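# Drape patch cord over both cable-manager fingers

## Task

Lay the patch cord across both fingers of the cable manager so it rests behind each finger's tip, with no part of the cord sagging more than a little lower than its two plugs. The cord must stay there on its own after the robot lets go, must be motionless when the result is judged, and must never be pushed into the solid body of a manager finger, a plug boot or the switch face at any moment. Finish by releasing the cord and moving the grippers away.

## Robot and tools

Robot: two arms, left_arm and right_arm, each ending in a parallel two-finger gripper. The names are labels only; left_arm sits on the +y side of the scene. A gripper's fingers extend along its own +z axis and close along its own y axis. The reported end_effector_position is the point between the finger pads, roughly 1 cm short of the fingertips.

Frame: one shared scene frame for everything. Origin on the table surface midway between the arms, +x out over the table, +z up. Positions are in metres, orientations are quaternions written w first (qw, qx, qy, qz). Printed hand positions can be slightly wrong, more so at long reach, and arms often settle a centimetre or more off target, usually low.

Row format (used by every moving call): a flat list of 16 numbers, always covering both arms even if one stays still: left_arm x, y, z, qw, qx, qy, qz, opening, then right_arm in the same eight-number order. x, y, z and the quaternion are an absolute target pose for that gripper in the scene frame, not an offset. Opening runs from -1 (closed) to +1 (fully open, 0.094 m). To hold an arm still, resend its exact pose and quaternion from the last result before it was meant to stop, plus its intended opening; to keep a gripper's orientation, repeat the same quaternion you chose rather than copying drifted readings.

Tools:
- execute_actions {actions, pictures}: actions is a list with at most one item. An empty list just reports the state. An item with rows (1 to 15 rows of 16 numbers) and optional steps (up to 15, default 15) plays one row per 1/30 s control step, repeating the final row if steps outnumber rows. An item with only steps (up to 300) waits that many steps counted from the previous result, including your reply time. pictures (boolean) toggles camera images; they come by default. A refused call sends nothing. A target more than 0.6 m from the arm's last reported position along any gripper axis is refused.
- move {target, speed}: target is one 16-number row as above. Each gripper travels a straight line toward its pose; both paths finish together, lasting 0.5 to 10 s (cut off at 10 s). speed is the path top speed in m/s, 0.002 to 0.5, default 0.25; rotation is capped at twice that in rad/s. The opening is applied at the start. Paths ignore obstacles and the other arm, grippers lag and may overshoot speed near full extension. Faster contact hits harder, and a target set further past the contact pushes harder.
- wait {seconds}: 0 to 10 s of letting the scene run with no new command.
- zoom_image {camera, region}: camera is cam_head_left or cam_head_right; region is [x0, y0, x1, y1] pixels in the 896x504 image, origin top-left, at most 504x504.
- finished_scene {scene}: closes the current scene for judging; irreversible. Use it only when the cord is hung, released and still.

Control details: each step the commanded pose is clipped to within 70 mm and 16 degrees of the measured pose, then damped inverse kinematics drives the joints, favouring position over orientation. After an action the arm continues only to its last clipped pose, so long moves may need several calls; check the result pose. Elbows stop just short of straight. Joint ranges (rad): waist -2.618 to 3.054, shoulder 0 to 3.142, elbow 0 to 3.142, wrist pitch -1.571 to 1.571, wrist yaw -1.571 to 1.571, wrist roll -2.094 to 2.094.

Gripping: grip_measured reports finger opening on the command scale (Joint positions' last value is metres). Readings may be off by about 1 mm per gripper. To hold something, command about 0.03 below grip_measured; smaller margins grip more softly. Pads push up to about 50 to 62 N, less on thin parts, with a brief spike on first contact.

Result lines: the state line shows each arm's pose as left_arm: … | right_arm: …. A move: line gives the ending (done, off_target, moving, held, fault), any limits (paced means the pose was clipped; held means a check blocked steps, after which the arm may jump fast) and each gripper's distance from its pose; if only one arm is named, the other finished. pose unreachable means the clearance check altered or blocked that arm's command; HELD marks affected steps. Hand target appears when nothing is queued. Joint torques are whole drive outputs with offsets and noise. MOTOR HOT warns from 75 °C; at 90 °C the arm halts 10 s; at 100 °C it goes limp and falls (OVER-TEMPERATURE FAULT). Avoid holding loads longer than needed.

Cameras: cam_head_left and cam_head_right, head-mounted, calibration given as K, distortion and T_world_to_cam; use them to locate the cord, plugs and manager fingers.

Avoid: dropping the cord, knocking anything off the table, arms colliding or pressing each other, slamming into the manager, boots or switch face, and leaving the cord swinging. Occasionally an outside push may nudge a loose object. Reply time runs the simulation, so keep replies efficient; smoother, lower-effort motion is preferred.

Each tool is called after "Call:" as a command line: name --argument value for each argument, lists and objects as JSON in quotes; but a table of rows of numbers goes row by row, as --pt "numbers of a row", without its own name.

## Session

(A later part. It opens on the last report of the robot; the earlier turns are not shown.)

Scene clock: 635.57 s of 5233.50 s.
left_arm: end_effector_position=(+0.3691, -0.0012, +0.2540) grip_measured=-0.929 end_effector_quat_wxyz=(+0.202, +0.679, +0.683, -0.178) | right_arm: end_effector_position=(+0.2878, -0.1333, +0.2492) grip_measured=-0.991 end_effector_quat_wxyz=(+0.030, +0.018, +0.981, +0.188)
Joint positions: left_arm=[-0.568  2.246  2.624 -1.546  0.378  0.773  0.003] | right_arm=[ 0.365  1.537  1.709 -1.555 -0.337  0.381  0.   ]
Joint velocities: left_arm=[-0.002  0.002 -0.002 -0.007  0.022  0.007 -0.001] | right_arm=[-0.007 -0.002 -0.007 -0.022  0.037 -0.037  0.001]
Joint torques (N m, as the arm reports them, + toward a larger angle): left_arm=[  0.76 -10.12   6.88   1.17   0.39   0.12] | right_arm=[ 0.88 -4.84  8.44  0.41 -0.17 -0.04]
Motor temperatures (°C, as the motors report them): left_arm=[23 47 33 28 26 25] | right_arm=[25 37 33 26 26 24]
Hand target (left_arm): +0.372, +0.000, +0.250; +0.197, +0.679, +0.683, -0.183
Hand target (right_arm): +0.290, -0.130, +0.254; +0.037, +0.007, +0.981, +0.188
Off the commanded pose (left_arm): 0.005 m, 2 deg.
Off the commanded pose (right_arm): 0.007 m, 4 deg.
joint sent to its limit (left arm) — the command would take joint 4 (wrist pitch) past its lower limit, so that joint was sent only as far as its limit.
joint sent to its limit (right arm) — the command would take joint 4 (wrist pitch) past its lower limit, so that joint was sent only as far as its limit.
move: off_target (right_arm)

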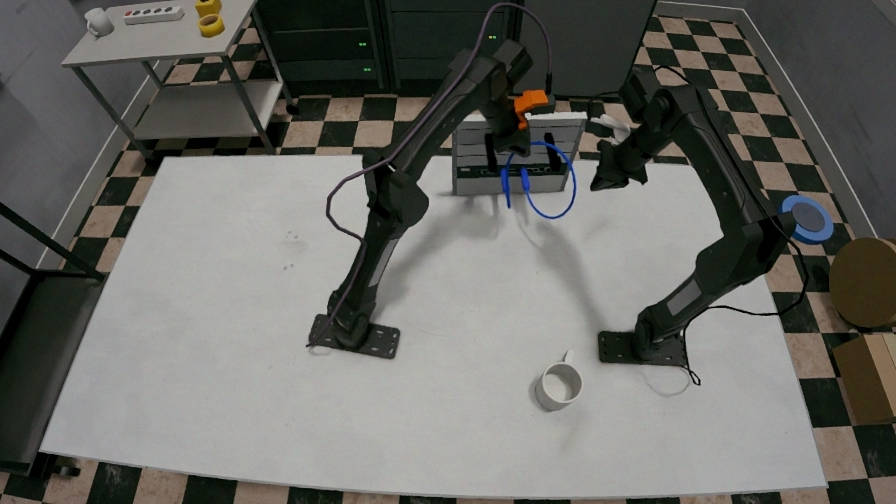

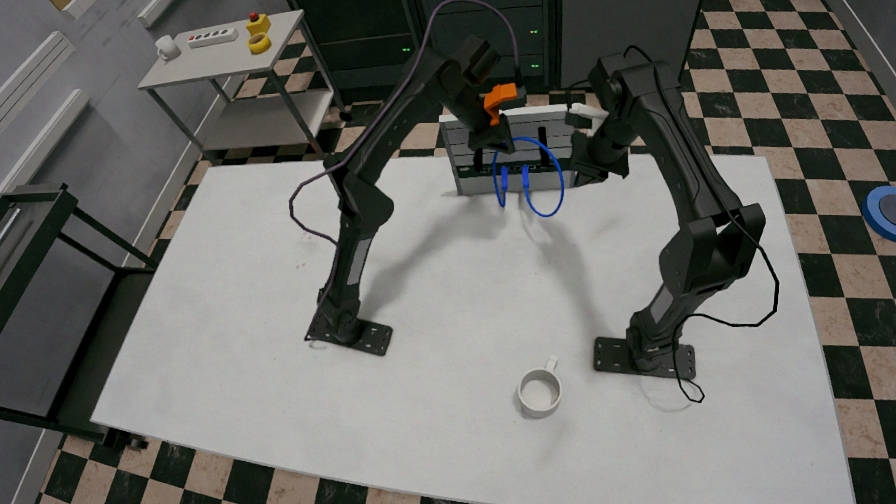

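Call:
move --target '[0.372,0.0,0.245, 0.183,0.683,0.683,-0.183, -1,  0.28,-0.10,0.23, -0.066,0.533,0.819,0.201, -1]' --speed 0.4

Call:
move --target '[0.372,0.0,0.24, 0.183,0.683,0.683,-0.183, -1,  0.335,-0.088,0.225, -0.066,0.533,0.819,0.201, -1]' --speed 0.04

Call:
zoom_image --camera "cam_head_left" --region '[460,70,680,230]'

Call:
zoom_image --camera "cam_head_right" --region '[430,70,650,230]'

Scene clock: 639.43 s of 5233.50 s.
left_arm: end_effector_position=(+0.3691, -0.0012, +0.2540) grip_measured=-0.929 end_effector_quat_wxyz=(+0.202, +0.681, +0.681, -0.178) | right_arm: end_effector_position=(+0.2840, -0.0998, +0.2262) grip_measured=-0.991 end_effector_quat_wxyz=(-0.075, +0.537, +0.818, +0.194)
Joint positions: left_arm=[-0.568  2.246  2.624 -1.546  0.378  0.778  0.003] | right_arm=[ 0.478  1.496  1.558 -1.374 -0.333  1.632  0.   ]
Joint velocities: left_arm=[-0.007 -0.002 -0.002 -0.037 -0.007 -0.022 -0.001] | right_arm=[-0.017  0.002 -0.012  0.022 -0.051 -0.007  0.   ]
Joint torques (N m, as the arm reports them, + toward a larger angle): left_arm=[ 0.64 -9.71  6.14  1.18  0.37  0.11] | right_arm=[ 0.88 -7.66  4.9   0.69 -0.12  0.03]
Motor temperatures (°C, as the motors report them): left_arm=[23 47 33 28 26 25] | right_arm=[25 37 33 26 26 24]
Hand target (left_arm): +0.372, +0.000, +0.245; +0.190, +0.681, +0.683, -0.183
Hand target (right_arm): +0.280, -0.100, +0.230; -0.066, +0.533, +0.819, +0.201
Off the commanded pose (left_arm): 0.009 m, 2 deg.
Off the commanded pose (right_arm): 0.005 m, 1 deg.
joint sent to its limit (left arm) — the command would take joint 4 (wrist pitch) past its lower limit, so that joint was sent only as far as its limit.
move: done

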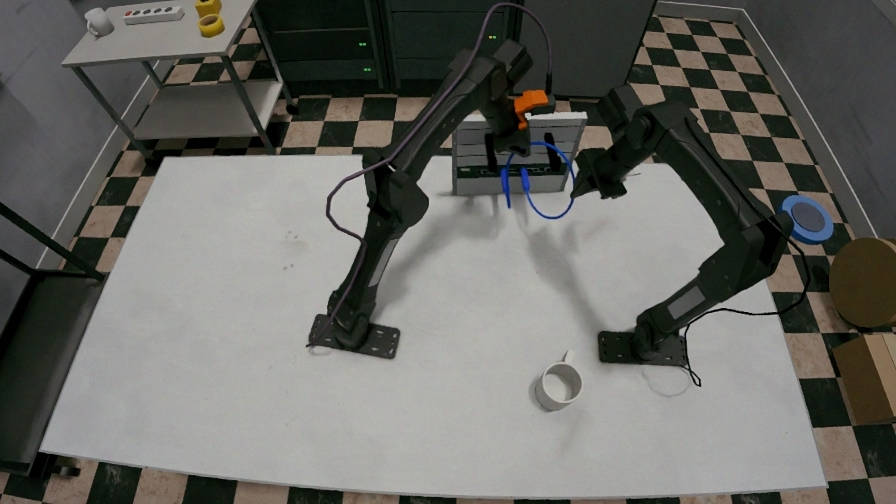

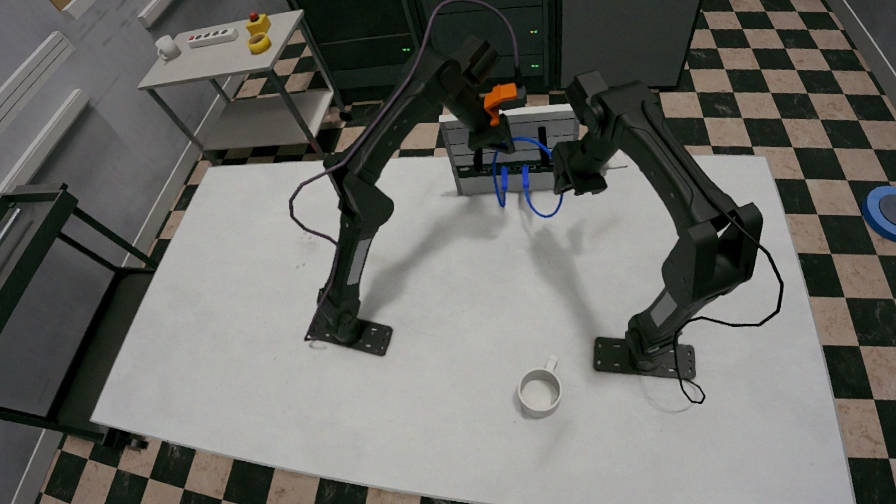

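Scene clock: 641.17 s of 5233.50 s.
left_arm: end_effector_position=(+0.3705, -0.0024, +0.2474) grip_measured=-0.929 end_effector_quat_wxyz=(+0.196, +0.682, +0.681, -0.178) | right_arm: end_effector_position=(+0.3256, -0.0894, +0.2176) grip_measured=-0.991 end_effector_quat_wxyz=(-0.075, +0.536, +0.820, +0.187)
Joint positions: left_arm=[-0.568  2.26   2.624 -1.546  0.379  0.782  0.003] | right_arm=[ 0.456  1.661  1.694 -1.365 -0.333  1.601  0.   ]
Joint velocities: left_arm=[-0.007  0.002  0.007 -0.007  0.022 -0.066 -0.001] | right_arm=[ 0.002 -0.012 -0.017 -0.037  0.022 -0.037  0.001]
Joint torques (N m, as the arm reports them, + toward a larger angle): left_arm=[  0.74 -10.52   5.72   1.17   0.35   0.11] | right_arm=[-1.   -6.26  8.92  0.65 -0.22 -0.1 ]
Motor temperatures (°C, as the motors report them): left_arm=[23 47 33 28 26 25] | right_arm=[25 37 33 26 26 24]
Hand target (left_arm): +0.372, -0.000, +0.240; +0.184, +0.683, +0.683, -0.183
Hand target (right_arm): +0.335, -0.089, +0.225; -0.066, +0.533, +0.819, +0.201
Off the commanded pose (left_arm): 0.008 m, 2 deg.
Off the commanded pose (right_arm): 0.012 m, 2 deg.
joint sent to its limit (left arm) — the command would take joint 4 (wrist pitch) past its lower limit, so that joint was sent only as far as its limit.
move: off_target (right_arm)

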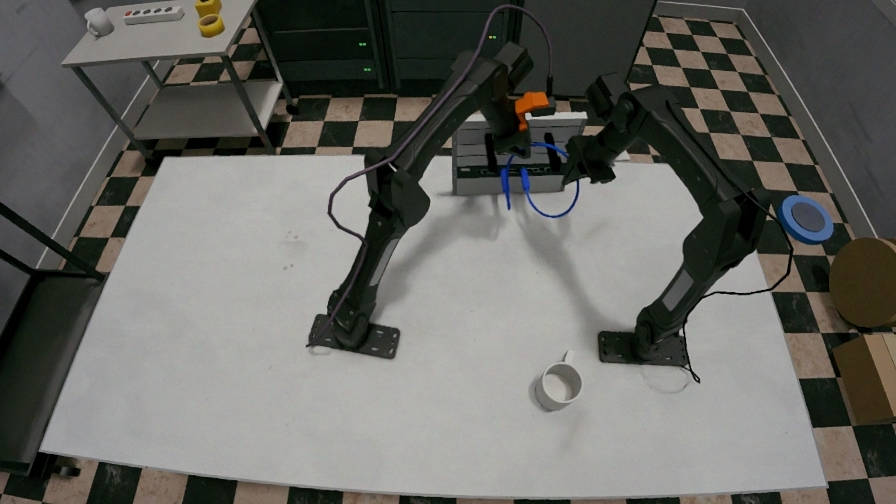

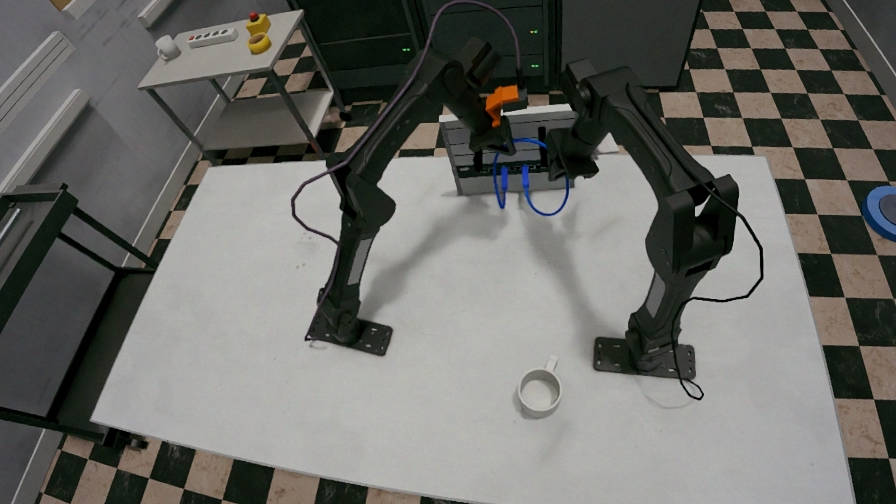

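Region (460, 70, 680, 230) of cam_head_left's 896x504 image, scaled by 2.291, with more detail than that image has; it fills the top 367 rows of this view, and the rest is white.

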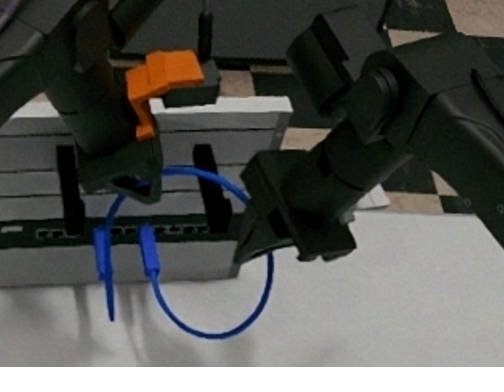

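Region (430, 70, 650, 230) of cam_head_right's 896x504 image, scaled by 2.291, with more detail than that image has; it fills the top 367 rows of this view, and the rest is white.

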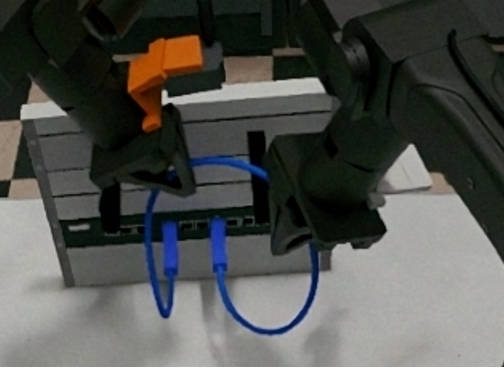

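Call:
move --target '[0.35,0.02,0.245, 0.183,0.683,0.683,-0.183, -1,  0.34,-0.088,0.228, -0.066,0.533,0.819,0.201, -1]' --speed 0.025

Call:
move --target '[0.30,0.035,0.24, 0.183,0.683,0.683,-0.183, -1,  0.34,-0.088,0.228, -0.066,0.533,0.819,0.201, -1]' --speed 0.025

Call:
zoom_image --camera "cam_head_left" --region '[460,70,680,230]'

Call:
zoom_image --camera "cam_head_right" --region '[430,70,650,230]'

Scene clock: 644.13 s of 5233.50 s.
left_arm: end_effector_position=(+0.3494, +0.0159, +0.2403) grip_measured=-0.929 end_effector_quat_wxyz=(+0.177, +0.684, +0.685, -0.179) | right_arm: end_effector_position=(+0.3340, -0.0876, +0.2225) grip_measured=-0.991 end_effector_quat_wxyz=(-0.070, +0.534, +0.820, +0.195)
Joint positions: left_arm=[-0.568  2.093  2.324 -1.453  0.379  0.786  0.003] | right_arm=[ 0.451  1.682  1.733 -1.366 -0.333  1.598  0.   ]
Joint velocities: left_arm=[ 0.007 -0.007 -0.017  0.022 -0.11   0.037  0.   ] | right_arm=[-0.007 -0.002  0.007  0.007 -0.066 -0.051  0.001]
Joint torques (N m, as the arm reports them, + toward a larger angle): left_arm=[  1.   -12.44   4.55   1.28   0.37   0.13] | right_arm=[-0.98 -6.42  8.78  0.54 -0.24 -0.09]
Motor temperatures (°C, as the motors report them): left_arm=[23 48 33 28 26 25] | right_arm=[25 37 34 26 26 24]
Hand target (left_arm): +0.350, +0.020, +0.245; +0.183, +0.683, +0.683, -0.183
Hand target (right_arm): +0.340, -0.088, +0.228; -0.066, +0.533, +0.819, +0.201
Off the commanded pose (left_arm): 0.006 m, 1 deg.
Off the commanded pose (right_arm): 0.008 m, 1 deg.
move: done

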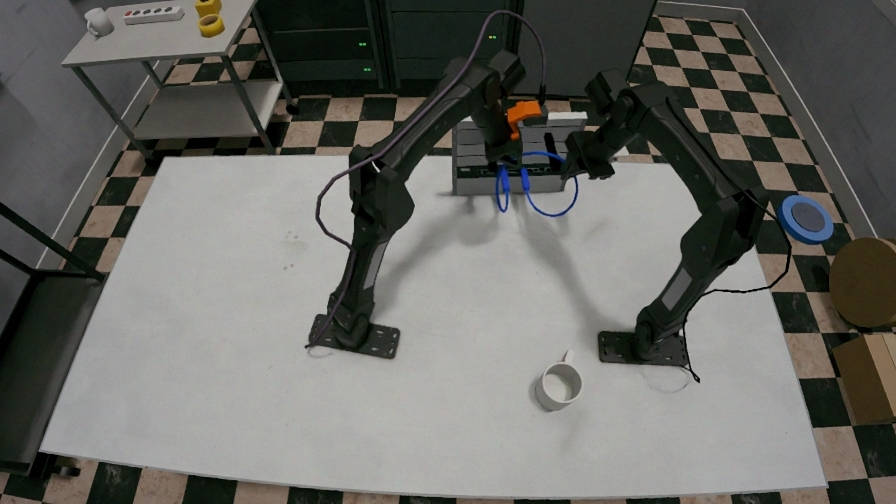

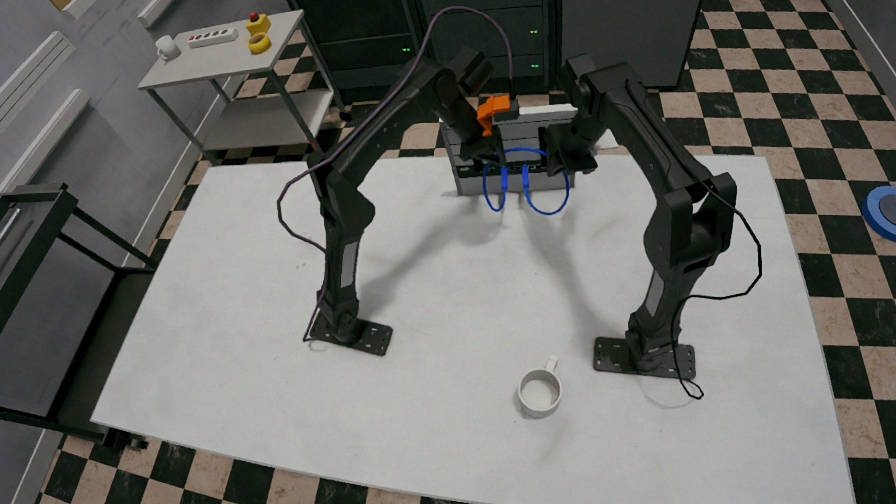

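Scene clock: 646.50 s of 5233.50 s.
left_arm: end_effector_position=(+0.3047, +0.0347, +0.2369) grip_measured=-0.929 end_effector_quat_wxyz=(+0.180, +0.683, +0.683, -0.185) | right_arm: end_effector_position=(+0.3340, -0.0876, +0.2225) grip_measured=-0.991 end_effector_quat_wxyz=(-0.070, +0.534, +0.820, +0.195)
Joint positions: left_arm=[-0.605  1.841  1.94  -1.3    0.378  0.748  0.003] | right_arm=[ 0.451  1.682  1.733 -1.366 -0.333  1.598  0.   ]
Joint velocities: left_arm=[-0.002 -0.022 -0.002  0.066  0.051 -0.037 -0.001] | right_arm=[-0.007 -0.002  0.012  0.037  0.007  0.066  0.001]
Joint torques (N m, as the arm reports them, + toward a larger angle): left_arm=[ -0.77 -10.81   4.91   1.32   0.11  -0.08] | right_arm=[-0.88 -6.32  8.78  0.53 -0.24 -0.07]
Motor temperatures (°C, as the motors report them): left_arm=[23 48 33 28 26 25] | right_arm=[25 38 34 26 26 24]
Hand target (left_arm): +0.300, +0.036, +0.239; +0.183, +0.683, +0.683, -0.183
Hand target (right_arm): +0.340, -0.088, +0.228; -0.066, +0.533, +0.819, +0.201
Off the commanded pose (left_arm): 0.006 m, 0 deg.
Off the commanded pose (right_arm): 0.008 m, 1 deg.
move: done

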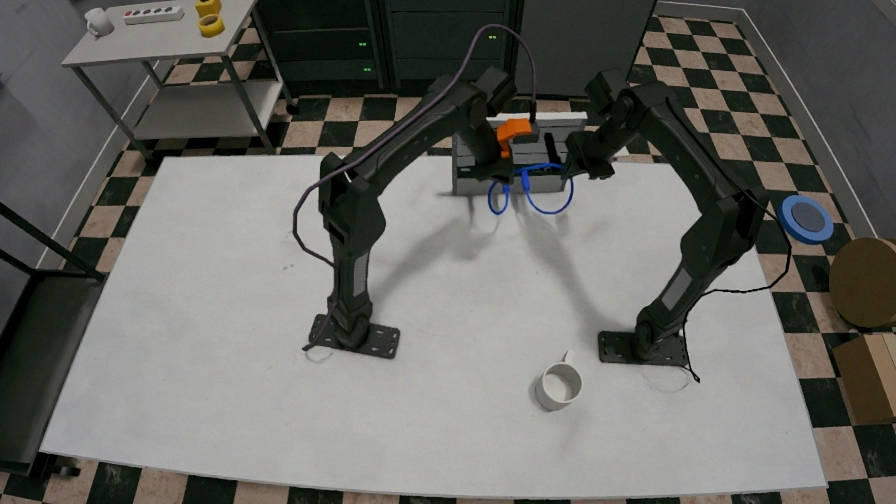

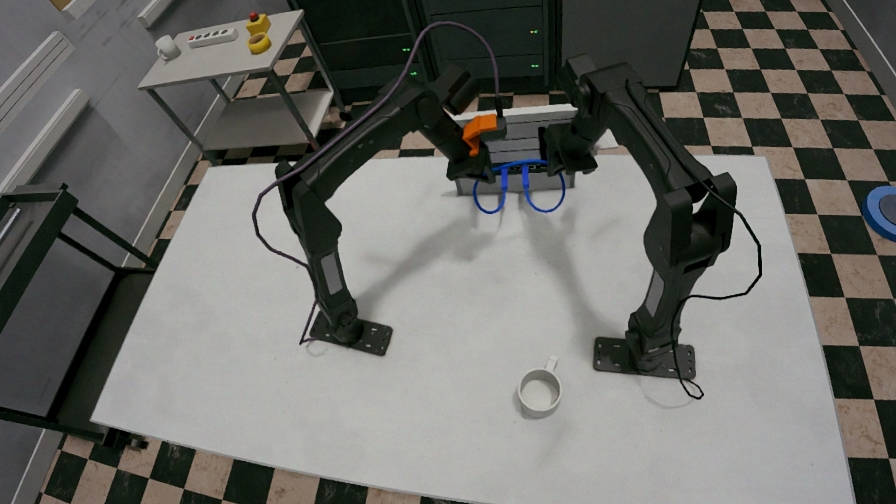

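Region (460, 70, 680, 230) of cam_head_left's 896x504 image, scaled by 2.291, with more detail than that image has; it fills the top 367 rows of this view, and the rest is white.

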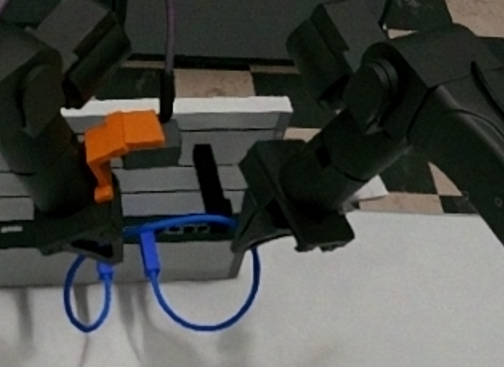

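Region (430, 70, 650, 230) of cam_head_right's 896x504 image, scaled by 2.291, with more detail than that image has; it fills the top 367 rows of this view, and the rest is white.

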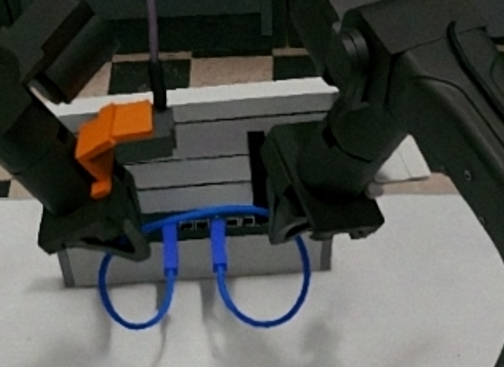

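Call:
move --target '[0.315,0.03,0.25, 0.183,0.683,0.683,-0.183, -1,  0.375,-0.088,0.232, -0.066,0.533,0.819,0.201, -1]' --speed 0.025

Call:
zoom_image --camera "cam_head_left" --region '[480,110,620,210]'

Call:
zoom_image --camera "cam_head_right" --region '[460,110,600,210]'

Scene clock: 649.63 s of 5233.50 s.
left_arm: end_effector_position=(+0.3116, +0.0284, +0.2525) grip_measured=-0.929 end_effector_quat_wxyz=(+0.190, +0.683, +0.681, -0.184) | right_arm: end_effector_position=(+0.3640, -0.0881, +0.2253) grip_measured=-0.992 end_effector_quat_wxyz=(-0.077, +0.535, +0.820, +0.186)
Joint positions: left_arm=[-0.605  1.887  2.061 -1.354  0.377  0.747  0.003] | right_arm=[ 0.414  1.826  1.924 -1.448 -0.343  1.557  0.   ]
Joint velocities: left_arm=[ 0.002  0.017 -0.022  0.007 -0.051  0.037 -0.   ] | right_arm=[-0.007 -0.002  0.002 -0.051 -0.007 -0.022 -0.002]
Joint torques (N m, as the arm reports them, + toward a larger angle): left_arm=[ 0.55 -7.82  7.6   1.14  0.21  0.09] | right_arm=[-1.21 -7.32  8.81  0.64 -0.24 -0.05]
Motor temperatures (°C, as the motors report them): left_arm=[23 47 33 28 26 25] | right_arm=[25 38 34 26 26 24]
Hand target (left_arm): +0.315, +0.030, +0.250; +0.183, +0.683, +0.683, -0.183
Hand target (right_arm): +0.375, -0.089, +0.232; -0.066, +0.533, +0.819, +0.201
Off the commanded pose (left_arm): 0.005 m, 1 deg.
Off the commanded pose (right_arm): 0.013 m, 2 deg.
move: off_target (right_arm)

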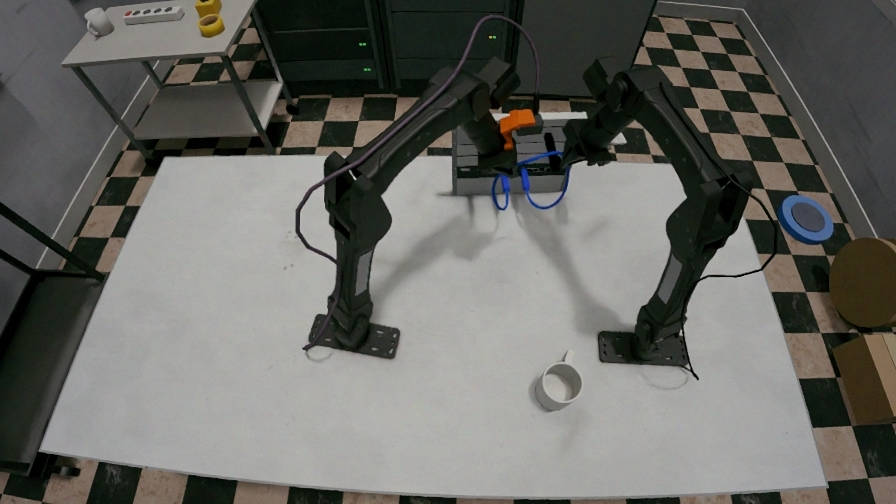

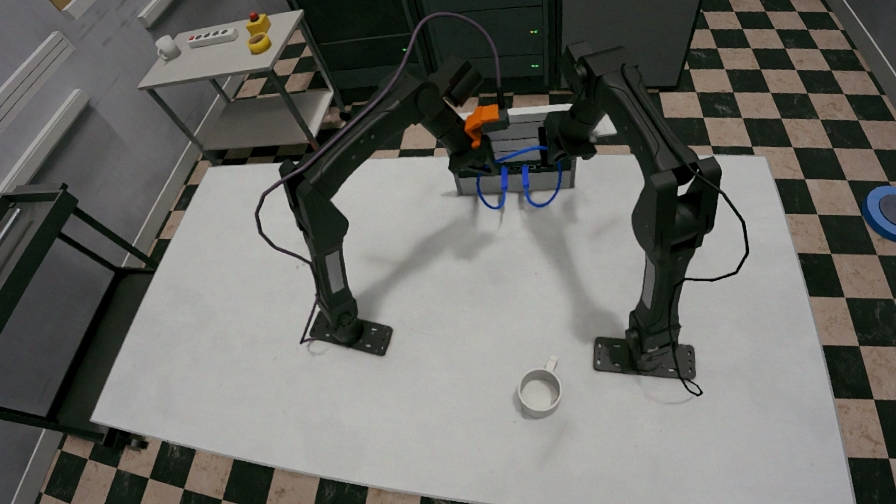

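Region (480, 110, 620, 210) of cam_head_left's 896x504 image, scaled by 3.600, with more detail than that image has; it fills the top 360 rows of this view, and the rest is white.

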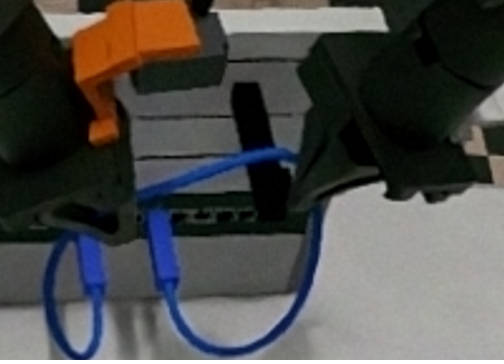

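Region (460, 110, 600, 210) of cam_head_right's 896x504 image, scaled by 3.600, with more detail than that image has; it fills the top 360 rows of this view, and the rest is white.

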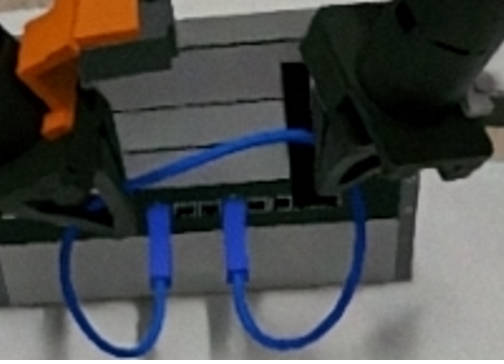

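Call:
move --target '[0.298,0.055,0.24, 0.183,0.683,0.683,-0.183, -0.9,  0.375,-0.088,0.232, -0.066,0.533,0.819,0.201, -1]' --speed 0.02

Call:
zoom_image --camera "cam_head_left" --region '[450,100,620,220]'

Call:
zoom_image --camera "cam_head_right" --region '[430,100,600,220]'

Scene clock: 653.37 s of 5233.50 s.
left_arm: end_effector_position=(+0.2988, +0.0505, +0.2360) grip_measured=-0.898 end_effector_quat_wxyz=(+0.176, +0.682, +0.686, -0.182) | right_arm: end_effector_position=(+0.3641, -0.0882, +0.2254) grip_measured=-0.992 end_effector_quat_wxyz=(-0.077, +0.535, +0.821, +0.186)
Joint positions: left_arm=[-0.587  1.786  1.871 -1.301  0.377  0.764  0.005] | right_arm=[ 0.414  1.827  1.925 -1.449 -0.343  1.556  0.   ]
Joint velocities: left_arm=[-0.002 -0.017 -0.022  0.037  0.007 -0.007 -0.001] | right_arm=[-0.012 -0.002 -0.017 -0.022 -0.022  0.022 -0.001]
Joint torques (N m, as the arm reports them, + toward a larger angle): left_arm=[  0.68 -10.41   5.01   1.28   0.31   0.17] | right_arm=[-1.08 -7.36  8.81  0.65 -0.25 -0.05]
Motor temperatures (°C, as the motors report them): left_arm=[23 47 33 28 26 25] | right_arm=[25 39 34 26 26 24]
Hand target (left_arm): +0.298, +0.055, +0.240; +0.183, +0.683, +0.683, -0.183
Hand target (right_arm): +0.375, -0.088, +0.232; -0.066, +0.533, +0.819, +0.201
Off the commanded pose (left_arm): 0.006 m, 1 deg.
Off the commanded pose (right_arm): 0.013 m, 2 deg.
move: off_target (right_arm)

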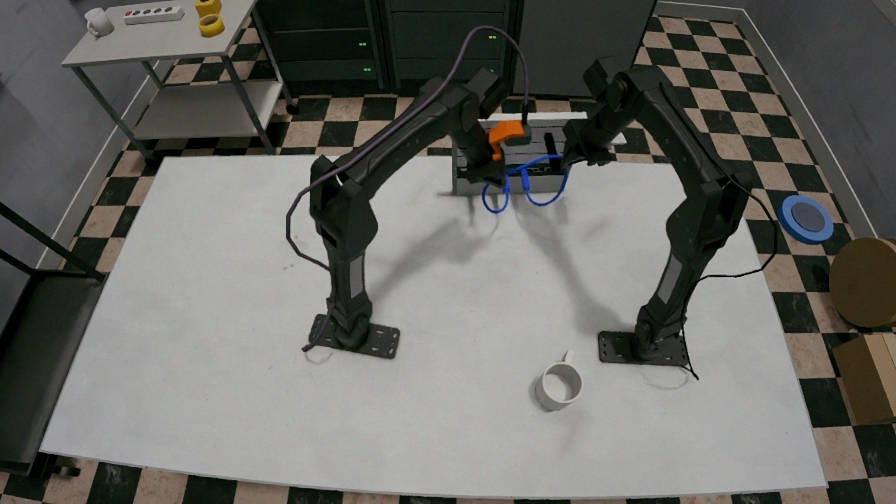

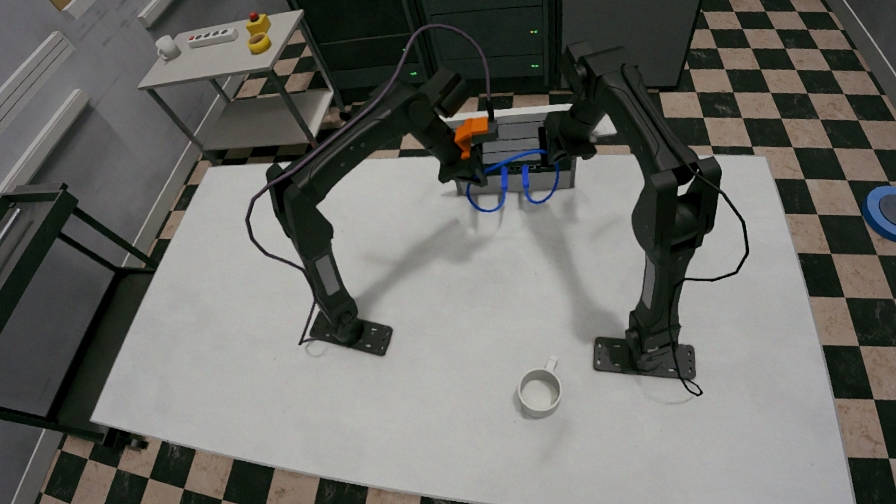

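Region (450, 100, 620, 220) of cam_head_left's 896x504 image, scaled by 2.965, with more detail than that image has; it fills the top 356 rows of this view, and the rest is white.

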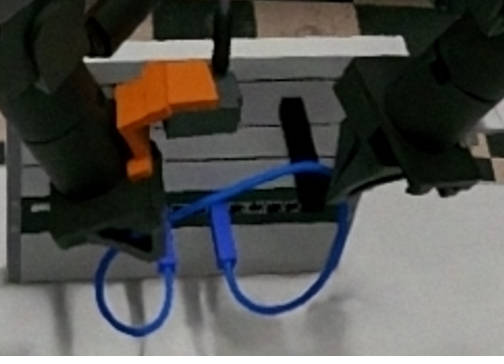

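Region (430, 100, 600, 220) of cam_head_right's 896x504 image, scaled by 2.965, with more detail than that image has; it fills the top 356 rows of this view, and the rest is white.

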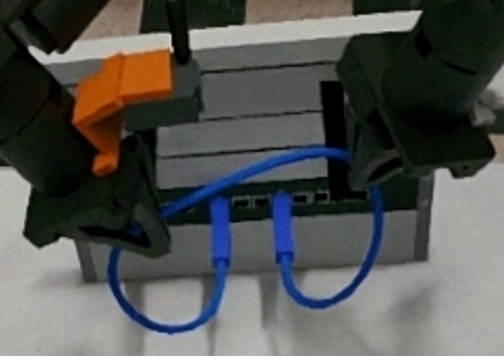

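Call:
move --target '[0.298,0.105,0.24, 0.183,0.683,0.683,-0.183, -0.9,  0.375,-0.088,0.232, -0.066,0.533,0.819,0.201, -1]' --speed 0.02

Call:
zoom_image --camera "cam_head_left" --region '[430,100,620,230]'

Call:
zoom_image --camera "cam_head_right" --region '[410,100,600,230]'

Scene clock: 657.43 s of 5233.50 s.
left_arm: end_effector_position=(+0.3063, +0.0971, +0.2379) grip_measured=-0.898 end_effector_quat_wxyz=(+0.190, +0.683, +0.683, -0.177) | right_arm: end_effector_position=(+0.3641, -0.0882, +0.2254) grip_measured=-0.992 end_effector_quat_wxyz=(-0.077, +0.535, +0.821, +0.186)
Joint positions: left_arm=[-0.464  1.681  1.753 -1.308  0.411  0.889  0.005] | right_arm=[ 0.414  1.827  1.925 -1.449 -0.343  1.556  0.   ]
Joint velocities: left_arm=[-0.012 -0.007  0.007 -0.037  0.007  0.081 -0.001] | right_arm=[ 0.007  0.012 -0.002 -0.022 -0.022  0.007  0.   ]
Joint torques (N m, as the arm reports them, + toward a larger angle): left_arm=[ 0.61 -9.55  4.9   0.9   0.36  0.12] | right_arm=[-1.09 -7.37  8.79  0.66 -0.24 -0.05]
Motor temperatures (°C, as the motors report them): left_arm=[23 47 33 28 26 25] | right_arm=[25 39 34 26 26 24]
Hand target (left_arm): +0.299, +0.105, +0.240; +0.183, +0.683, +0.683, -0.182
Hand target (right_arm): +0.375, -0.088, +0.232; -0.066, +0.533, +0.819, +0.201
Off the commanded pose (left_arm): 0.012 m, 1 deg.
Off the commanded pose (right_arm): 0.013 m, 2 deg.
move: off_target (left_arm, right_arm)

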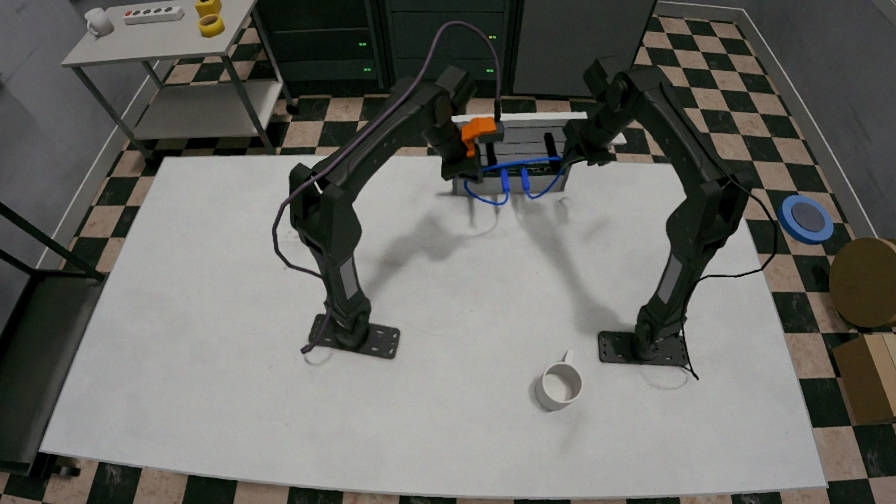

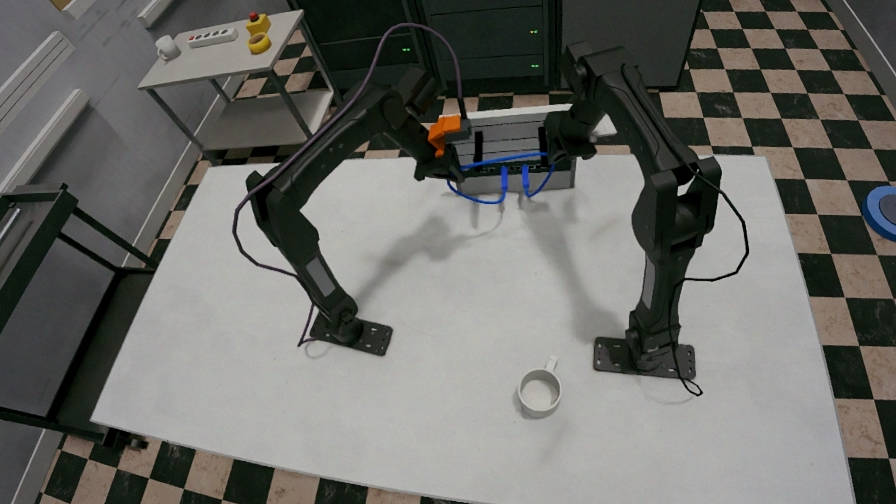

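Region (430, 100, 620, 230) of cam_head_left's 896x504 image, scaled by 2.653, with more detail than that image has; it fills the top 345 rows of this view, and the rest is white.

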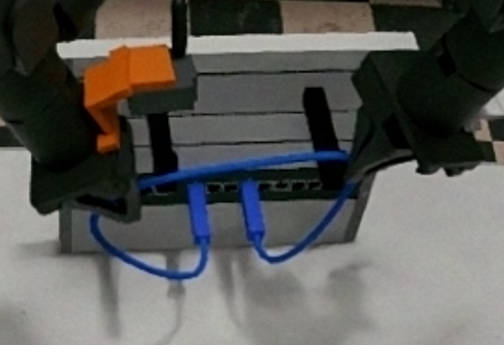

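Region (410, 100, 600, 230) of cam_head_right's 896x504 image, scaled by 2.653, with more detail than that image has; it fills the top 345 rows of this view, and the rest is white.

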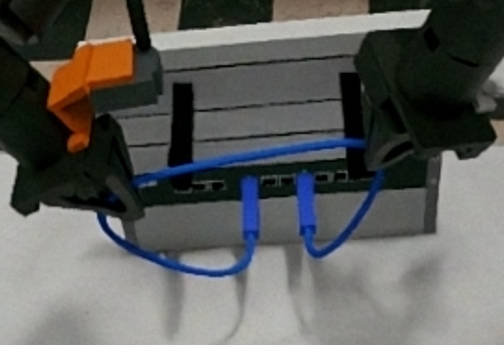

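Call:
move --target '[0.305,0.10,0.278, 0.183,0.683,0.683,-0.183, -0.9,  0.375,-0.085,0.232, -0.066,0.533,0.819,0.201, -1]' --speed 0.02

Call:
move --target '[0.36,0.102,0.275, 0.183,0.683,0.683,-0.183, -0.9,  0.375,-0.085,0.232, -0.066,0.533,0.819,0.201, -1]' --speed 0.02

Call:
zoom_image --camera "cam_head_left" --region '[430,90,620,220]'

Call:
zoom_image --camera "cam_head_right" --region '[410,90,600,220]'

Scene clock: 660.97 s of 5233.50 s.
left_arm: end_effector_position=(+0.3095, +0.0946, +0.2727) grip_measured=-0.898 end_effector_quat_wxyz=(+0.191, +0.684, +0.682, -0.177) | right_arm: end_effector_position=(+0.3641, -0.0882, +0.2254) grip_measured=-0.992 end_effector_quat_wxyz=(-0.077, +0.535, +0.821, +0.186)
Joint positions: left_arm=[-0.464  1.753  1.985 -1.465  0.412  0.892  0.005] | right_arm=[ 0.414  1.827  1.925 -1.449 -0.343  1.556  0.   ]
Joint velocities: left_arm=[ 0.002  0.007  0.012 -0.066  0.022 -0.007  0.001] | right_arm=[-0.007  0.012 -0.002 -0.037 -0.007 -0.022 -0.   ]
Joint torques (N m, as the arm reports them, + toward a larger angle): left_arm=[ 0.66 -7.62  7.92  0.75  0.37  0.1 ] | right_arm=[-0.33 -7.1   9.14  0.67 -0.21  0.04]
Motor temperatures (°C, as the motors report them): left_arm=[23 46 33 28 26 25] | right_arm=[25 39 34 26 26 24]
Hand target (left_arm): +0.305, +0.100, +0.278; +0.184, +0.683, +0.683, -0.183
Hand target (right_arm): +0.375, -0.085, +0.232; -0.066, +0.533, +0.819, +0.201
Off the commanded pose (left_arm): 0.009 m, 1 deg.
Off the commanded pose (right_arm): 0.013 m, 2 deg.
move: off_target (right_arm)

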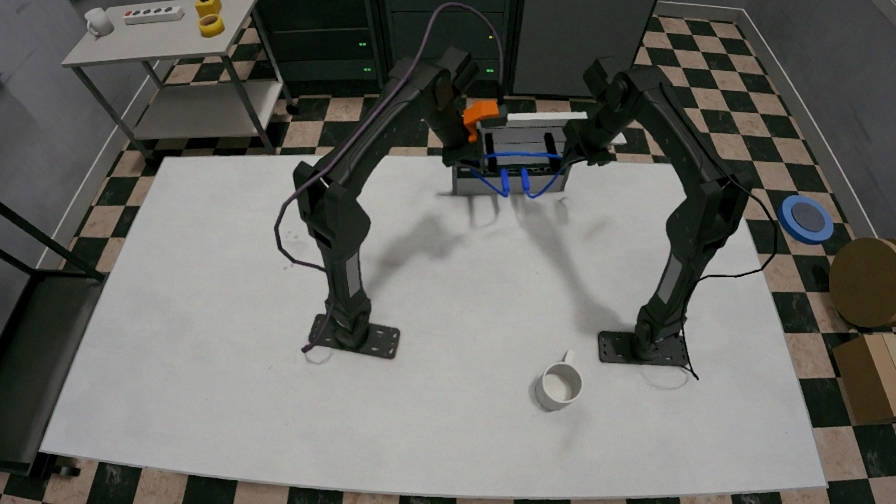

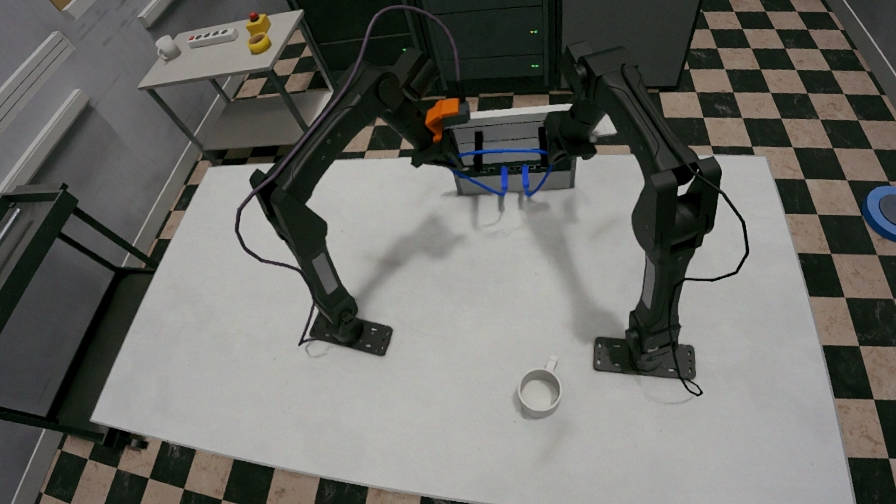

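Scene clock: 663.73 s of 5233.50 s.
left_arm: end_effector_position=(+0.3578, +0.0992, +0.2734) grip_measured=-0.898 end_effector_quat_wxyz=(+0.199, +0.680, +0.683, -0.176) | right_arm: end_effector_position=(+0.3641, -0.0882, +0.2254) grip_measured=-0.992 end_effector_quat_wxyz=(-0.077, +0.535, +0.821, +0.186)
Joint positions: left_arm=[-0.375  1.925  2.213 -1.541  0.441  0.973  0.005] | right_arm=[ 0.414  1.827  1.925 -1.449 -0.343  1.556  0.   ]
Joint velocities: left_arm=[-0.007 -0.002  0.007  0.066  0.066  0.037  0.001] | right_arm=[ 0.002  0.012 -0.002 -0.081  0.007 -0.051  0.   ]
Joint torques (N m, as the arm reports them, + toward a larger angle): left_arm=[ 0.96 -8.14  7.39  0.93  0.41  0.07] | right_arm=[-0.34 -7.13  9.15  0.68 -0.21  0.03]
Motor temperatures (°C, as the motors report them): left_arm=[23 46 34 28 26 25] | right_arm=[25 40 34 26 26 24]
Hand target (left_arm): +0.360, +0.102, +0.275; +0.198, +0.679, +0.684, -0.180
Hand target (right_arm): +0.375, -0.085, +0.232; -0.066, +0.533, +0.819, +0.201
Off the commanded pose (left_arm): 0.004 m, 2 deg.
Off the commanded pose (right_arm): 0.013 m, 2 deg.
joint sent to its limit (left arm) — the command would take joint 4 (wrist pitch) past its lower limit, so that joint was sent only as far as its limit.
move: off_target (right_arm)

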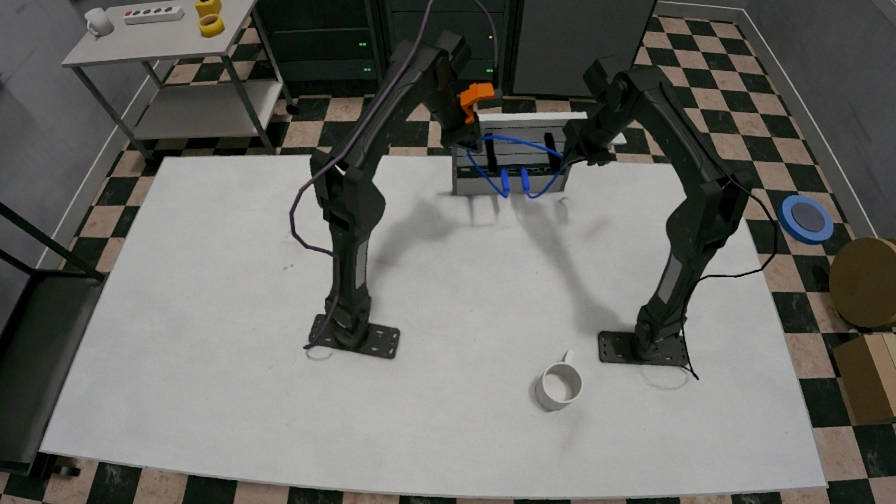

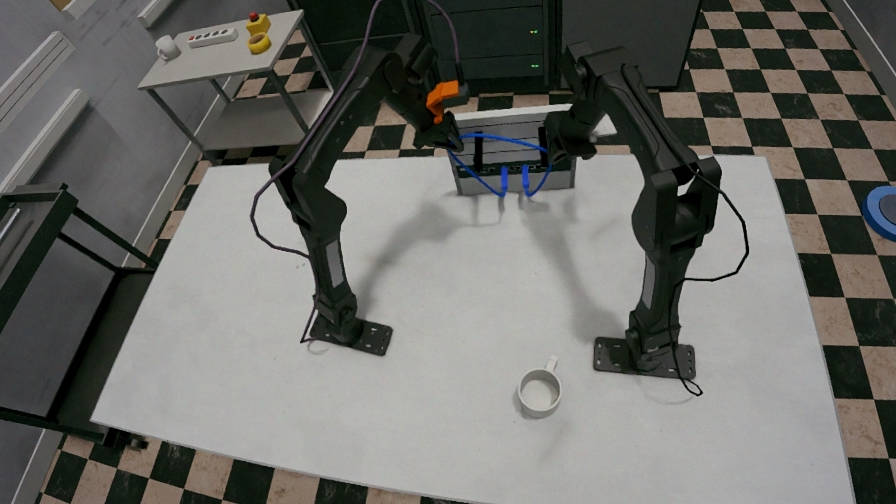

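Region (430, 90, 620, 220) of cam_head_left's 896x504 image, scaled by 2.653, with more detail than that image has; it fills the top 345 rows of this view, and the rest is white.

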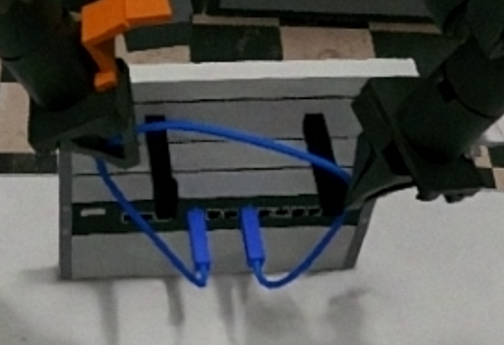

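Region (410, 90, 600, 220) of cam_head_right's 896x504 image, scaled by 2.653, with more detail than that image has; it fills the top 345 rows of this view, and the rest is white.

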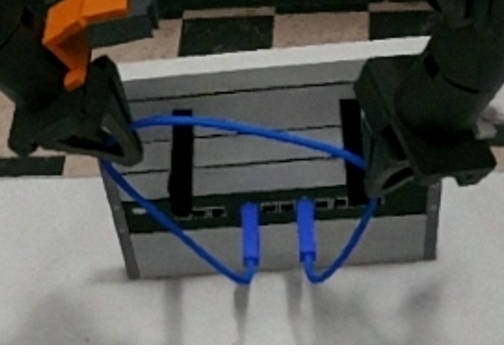

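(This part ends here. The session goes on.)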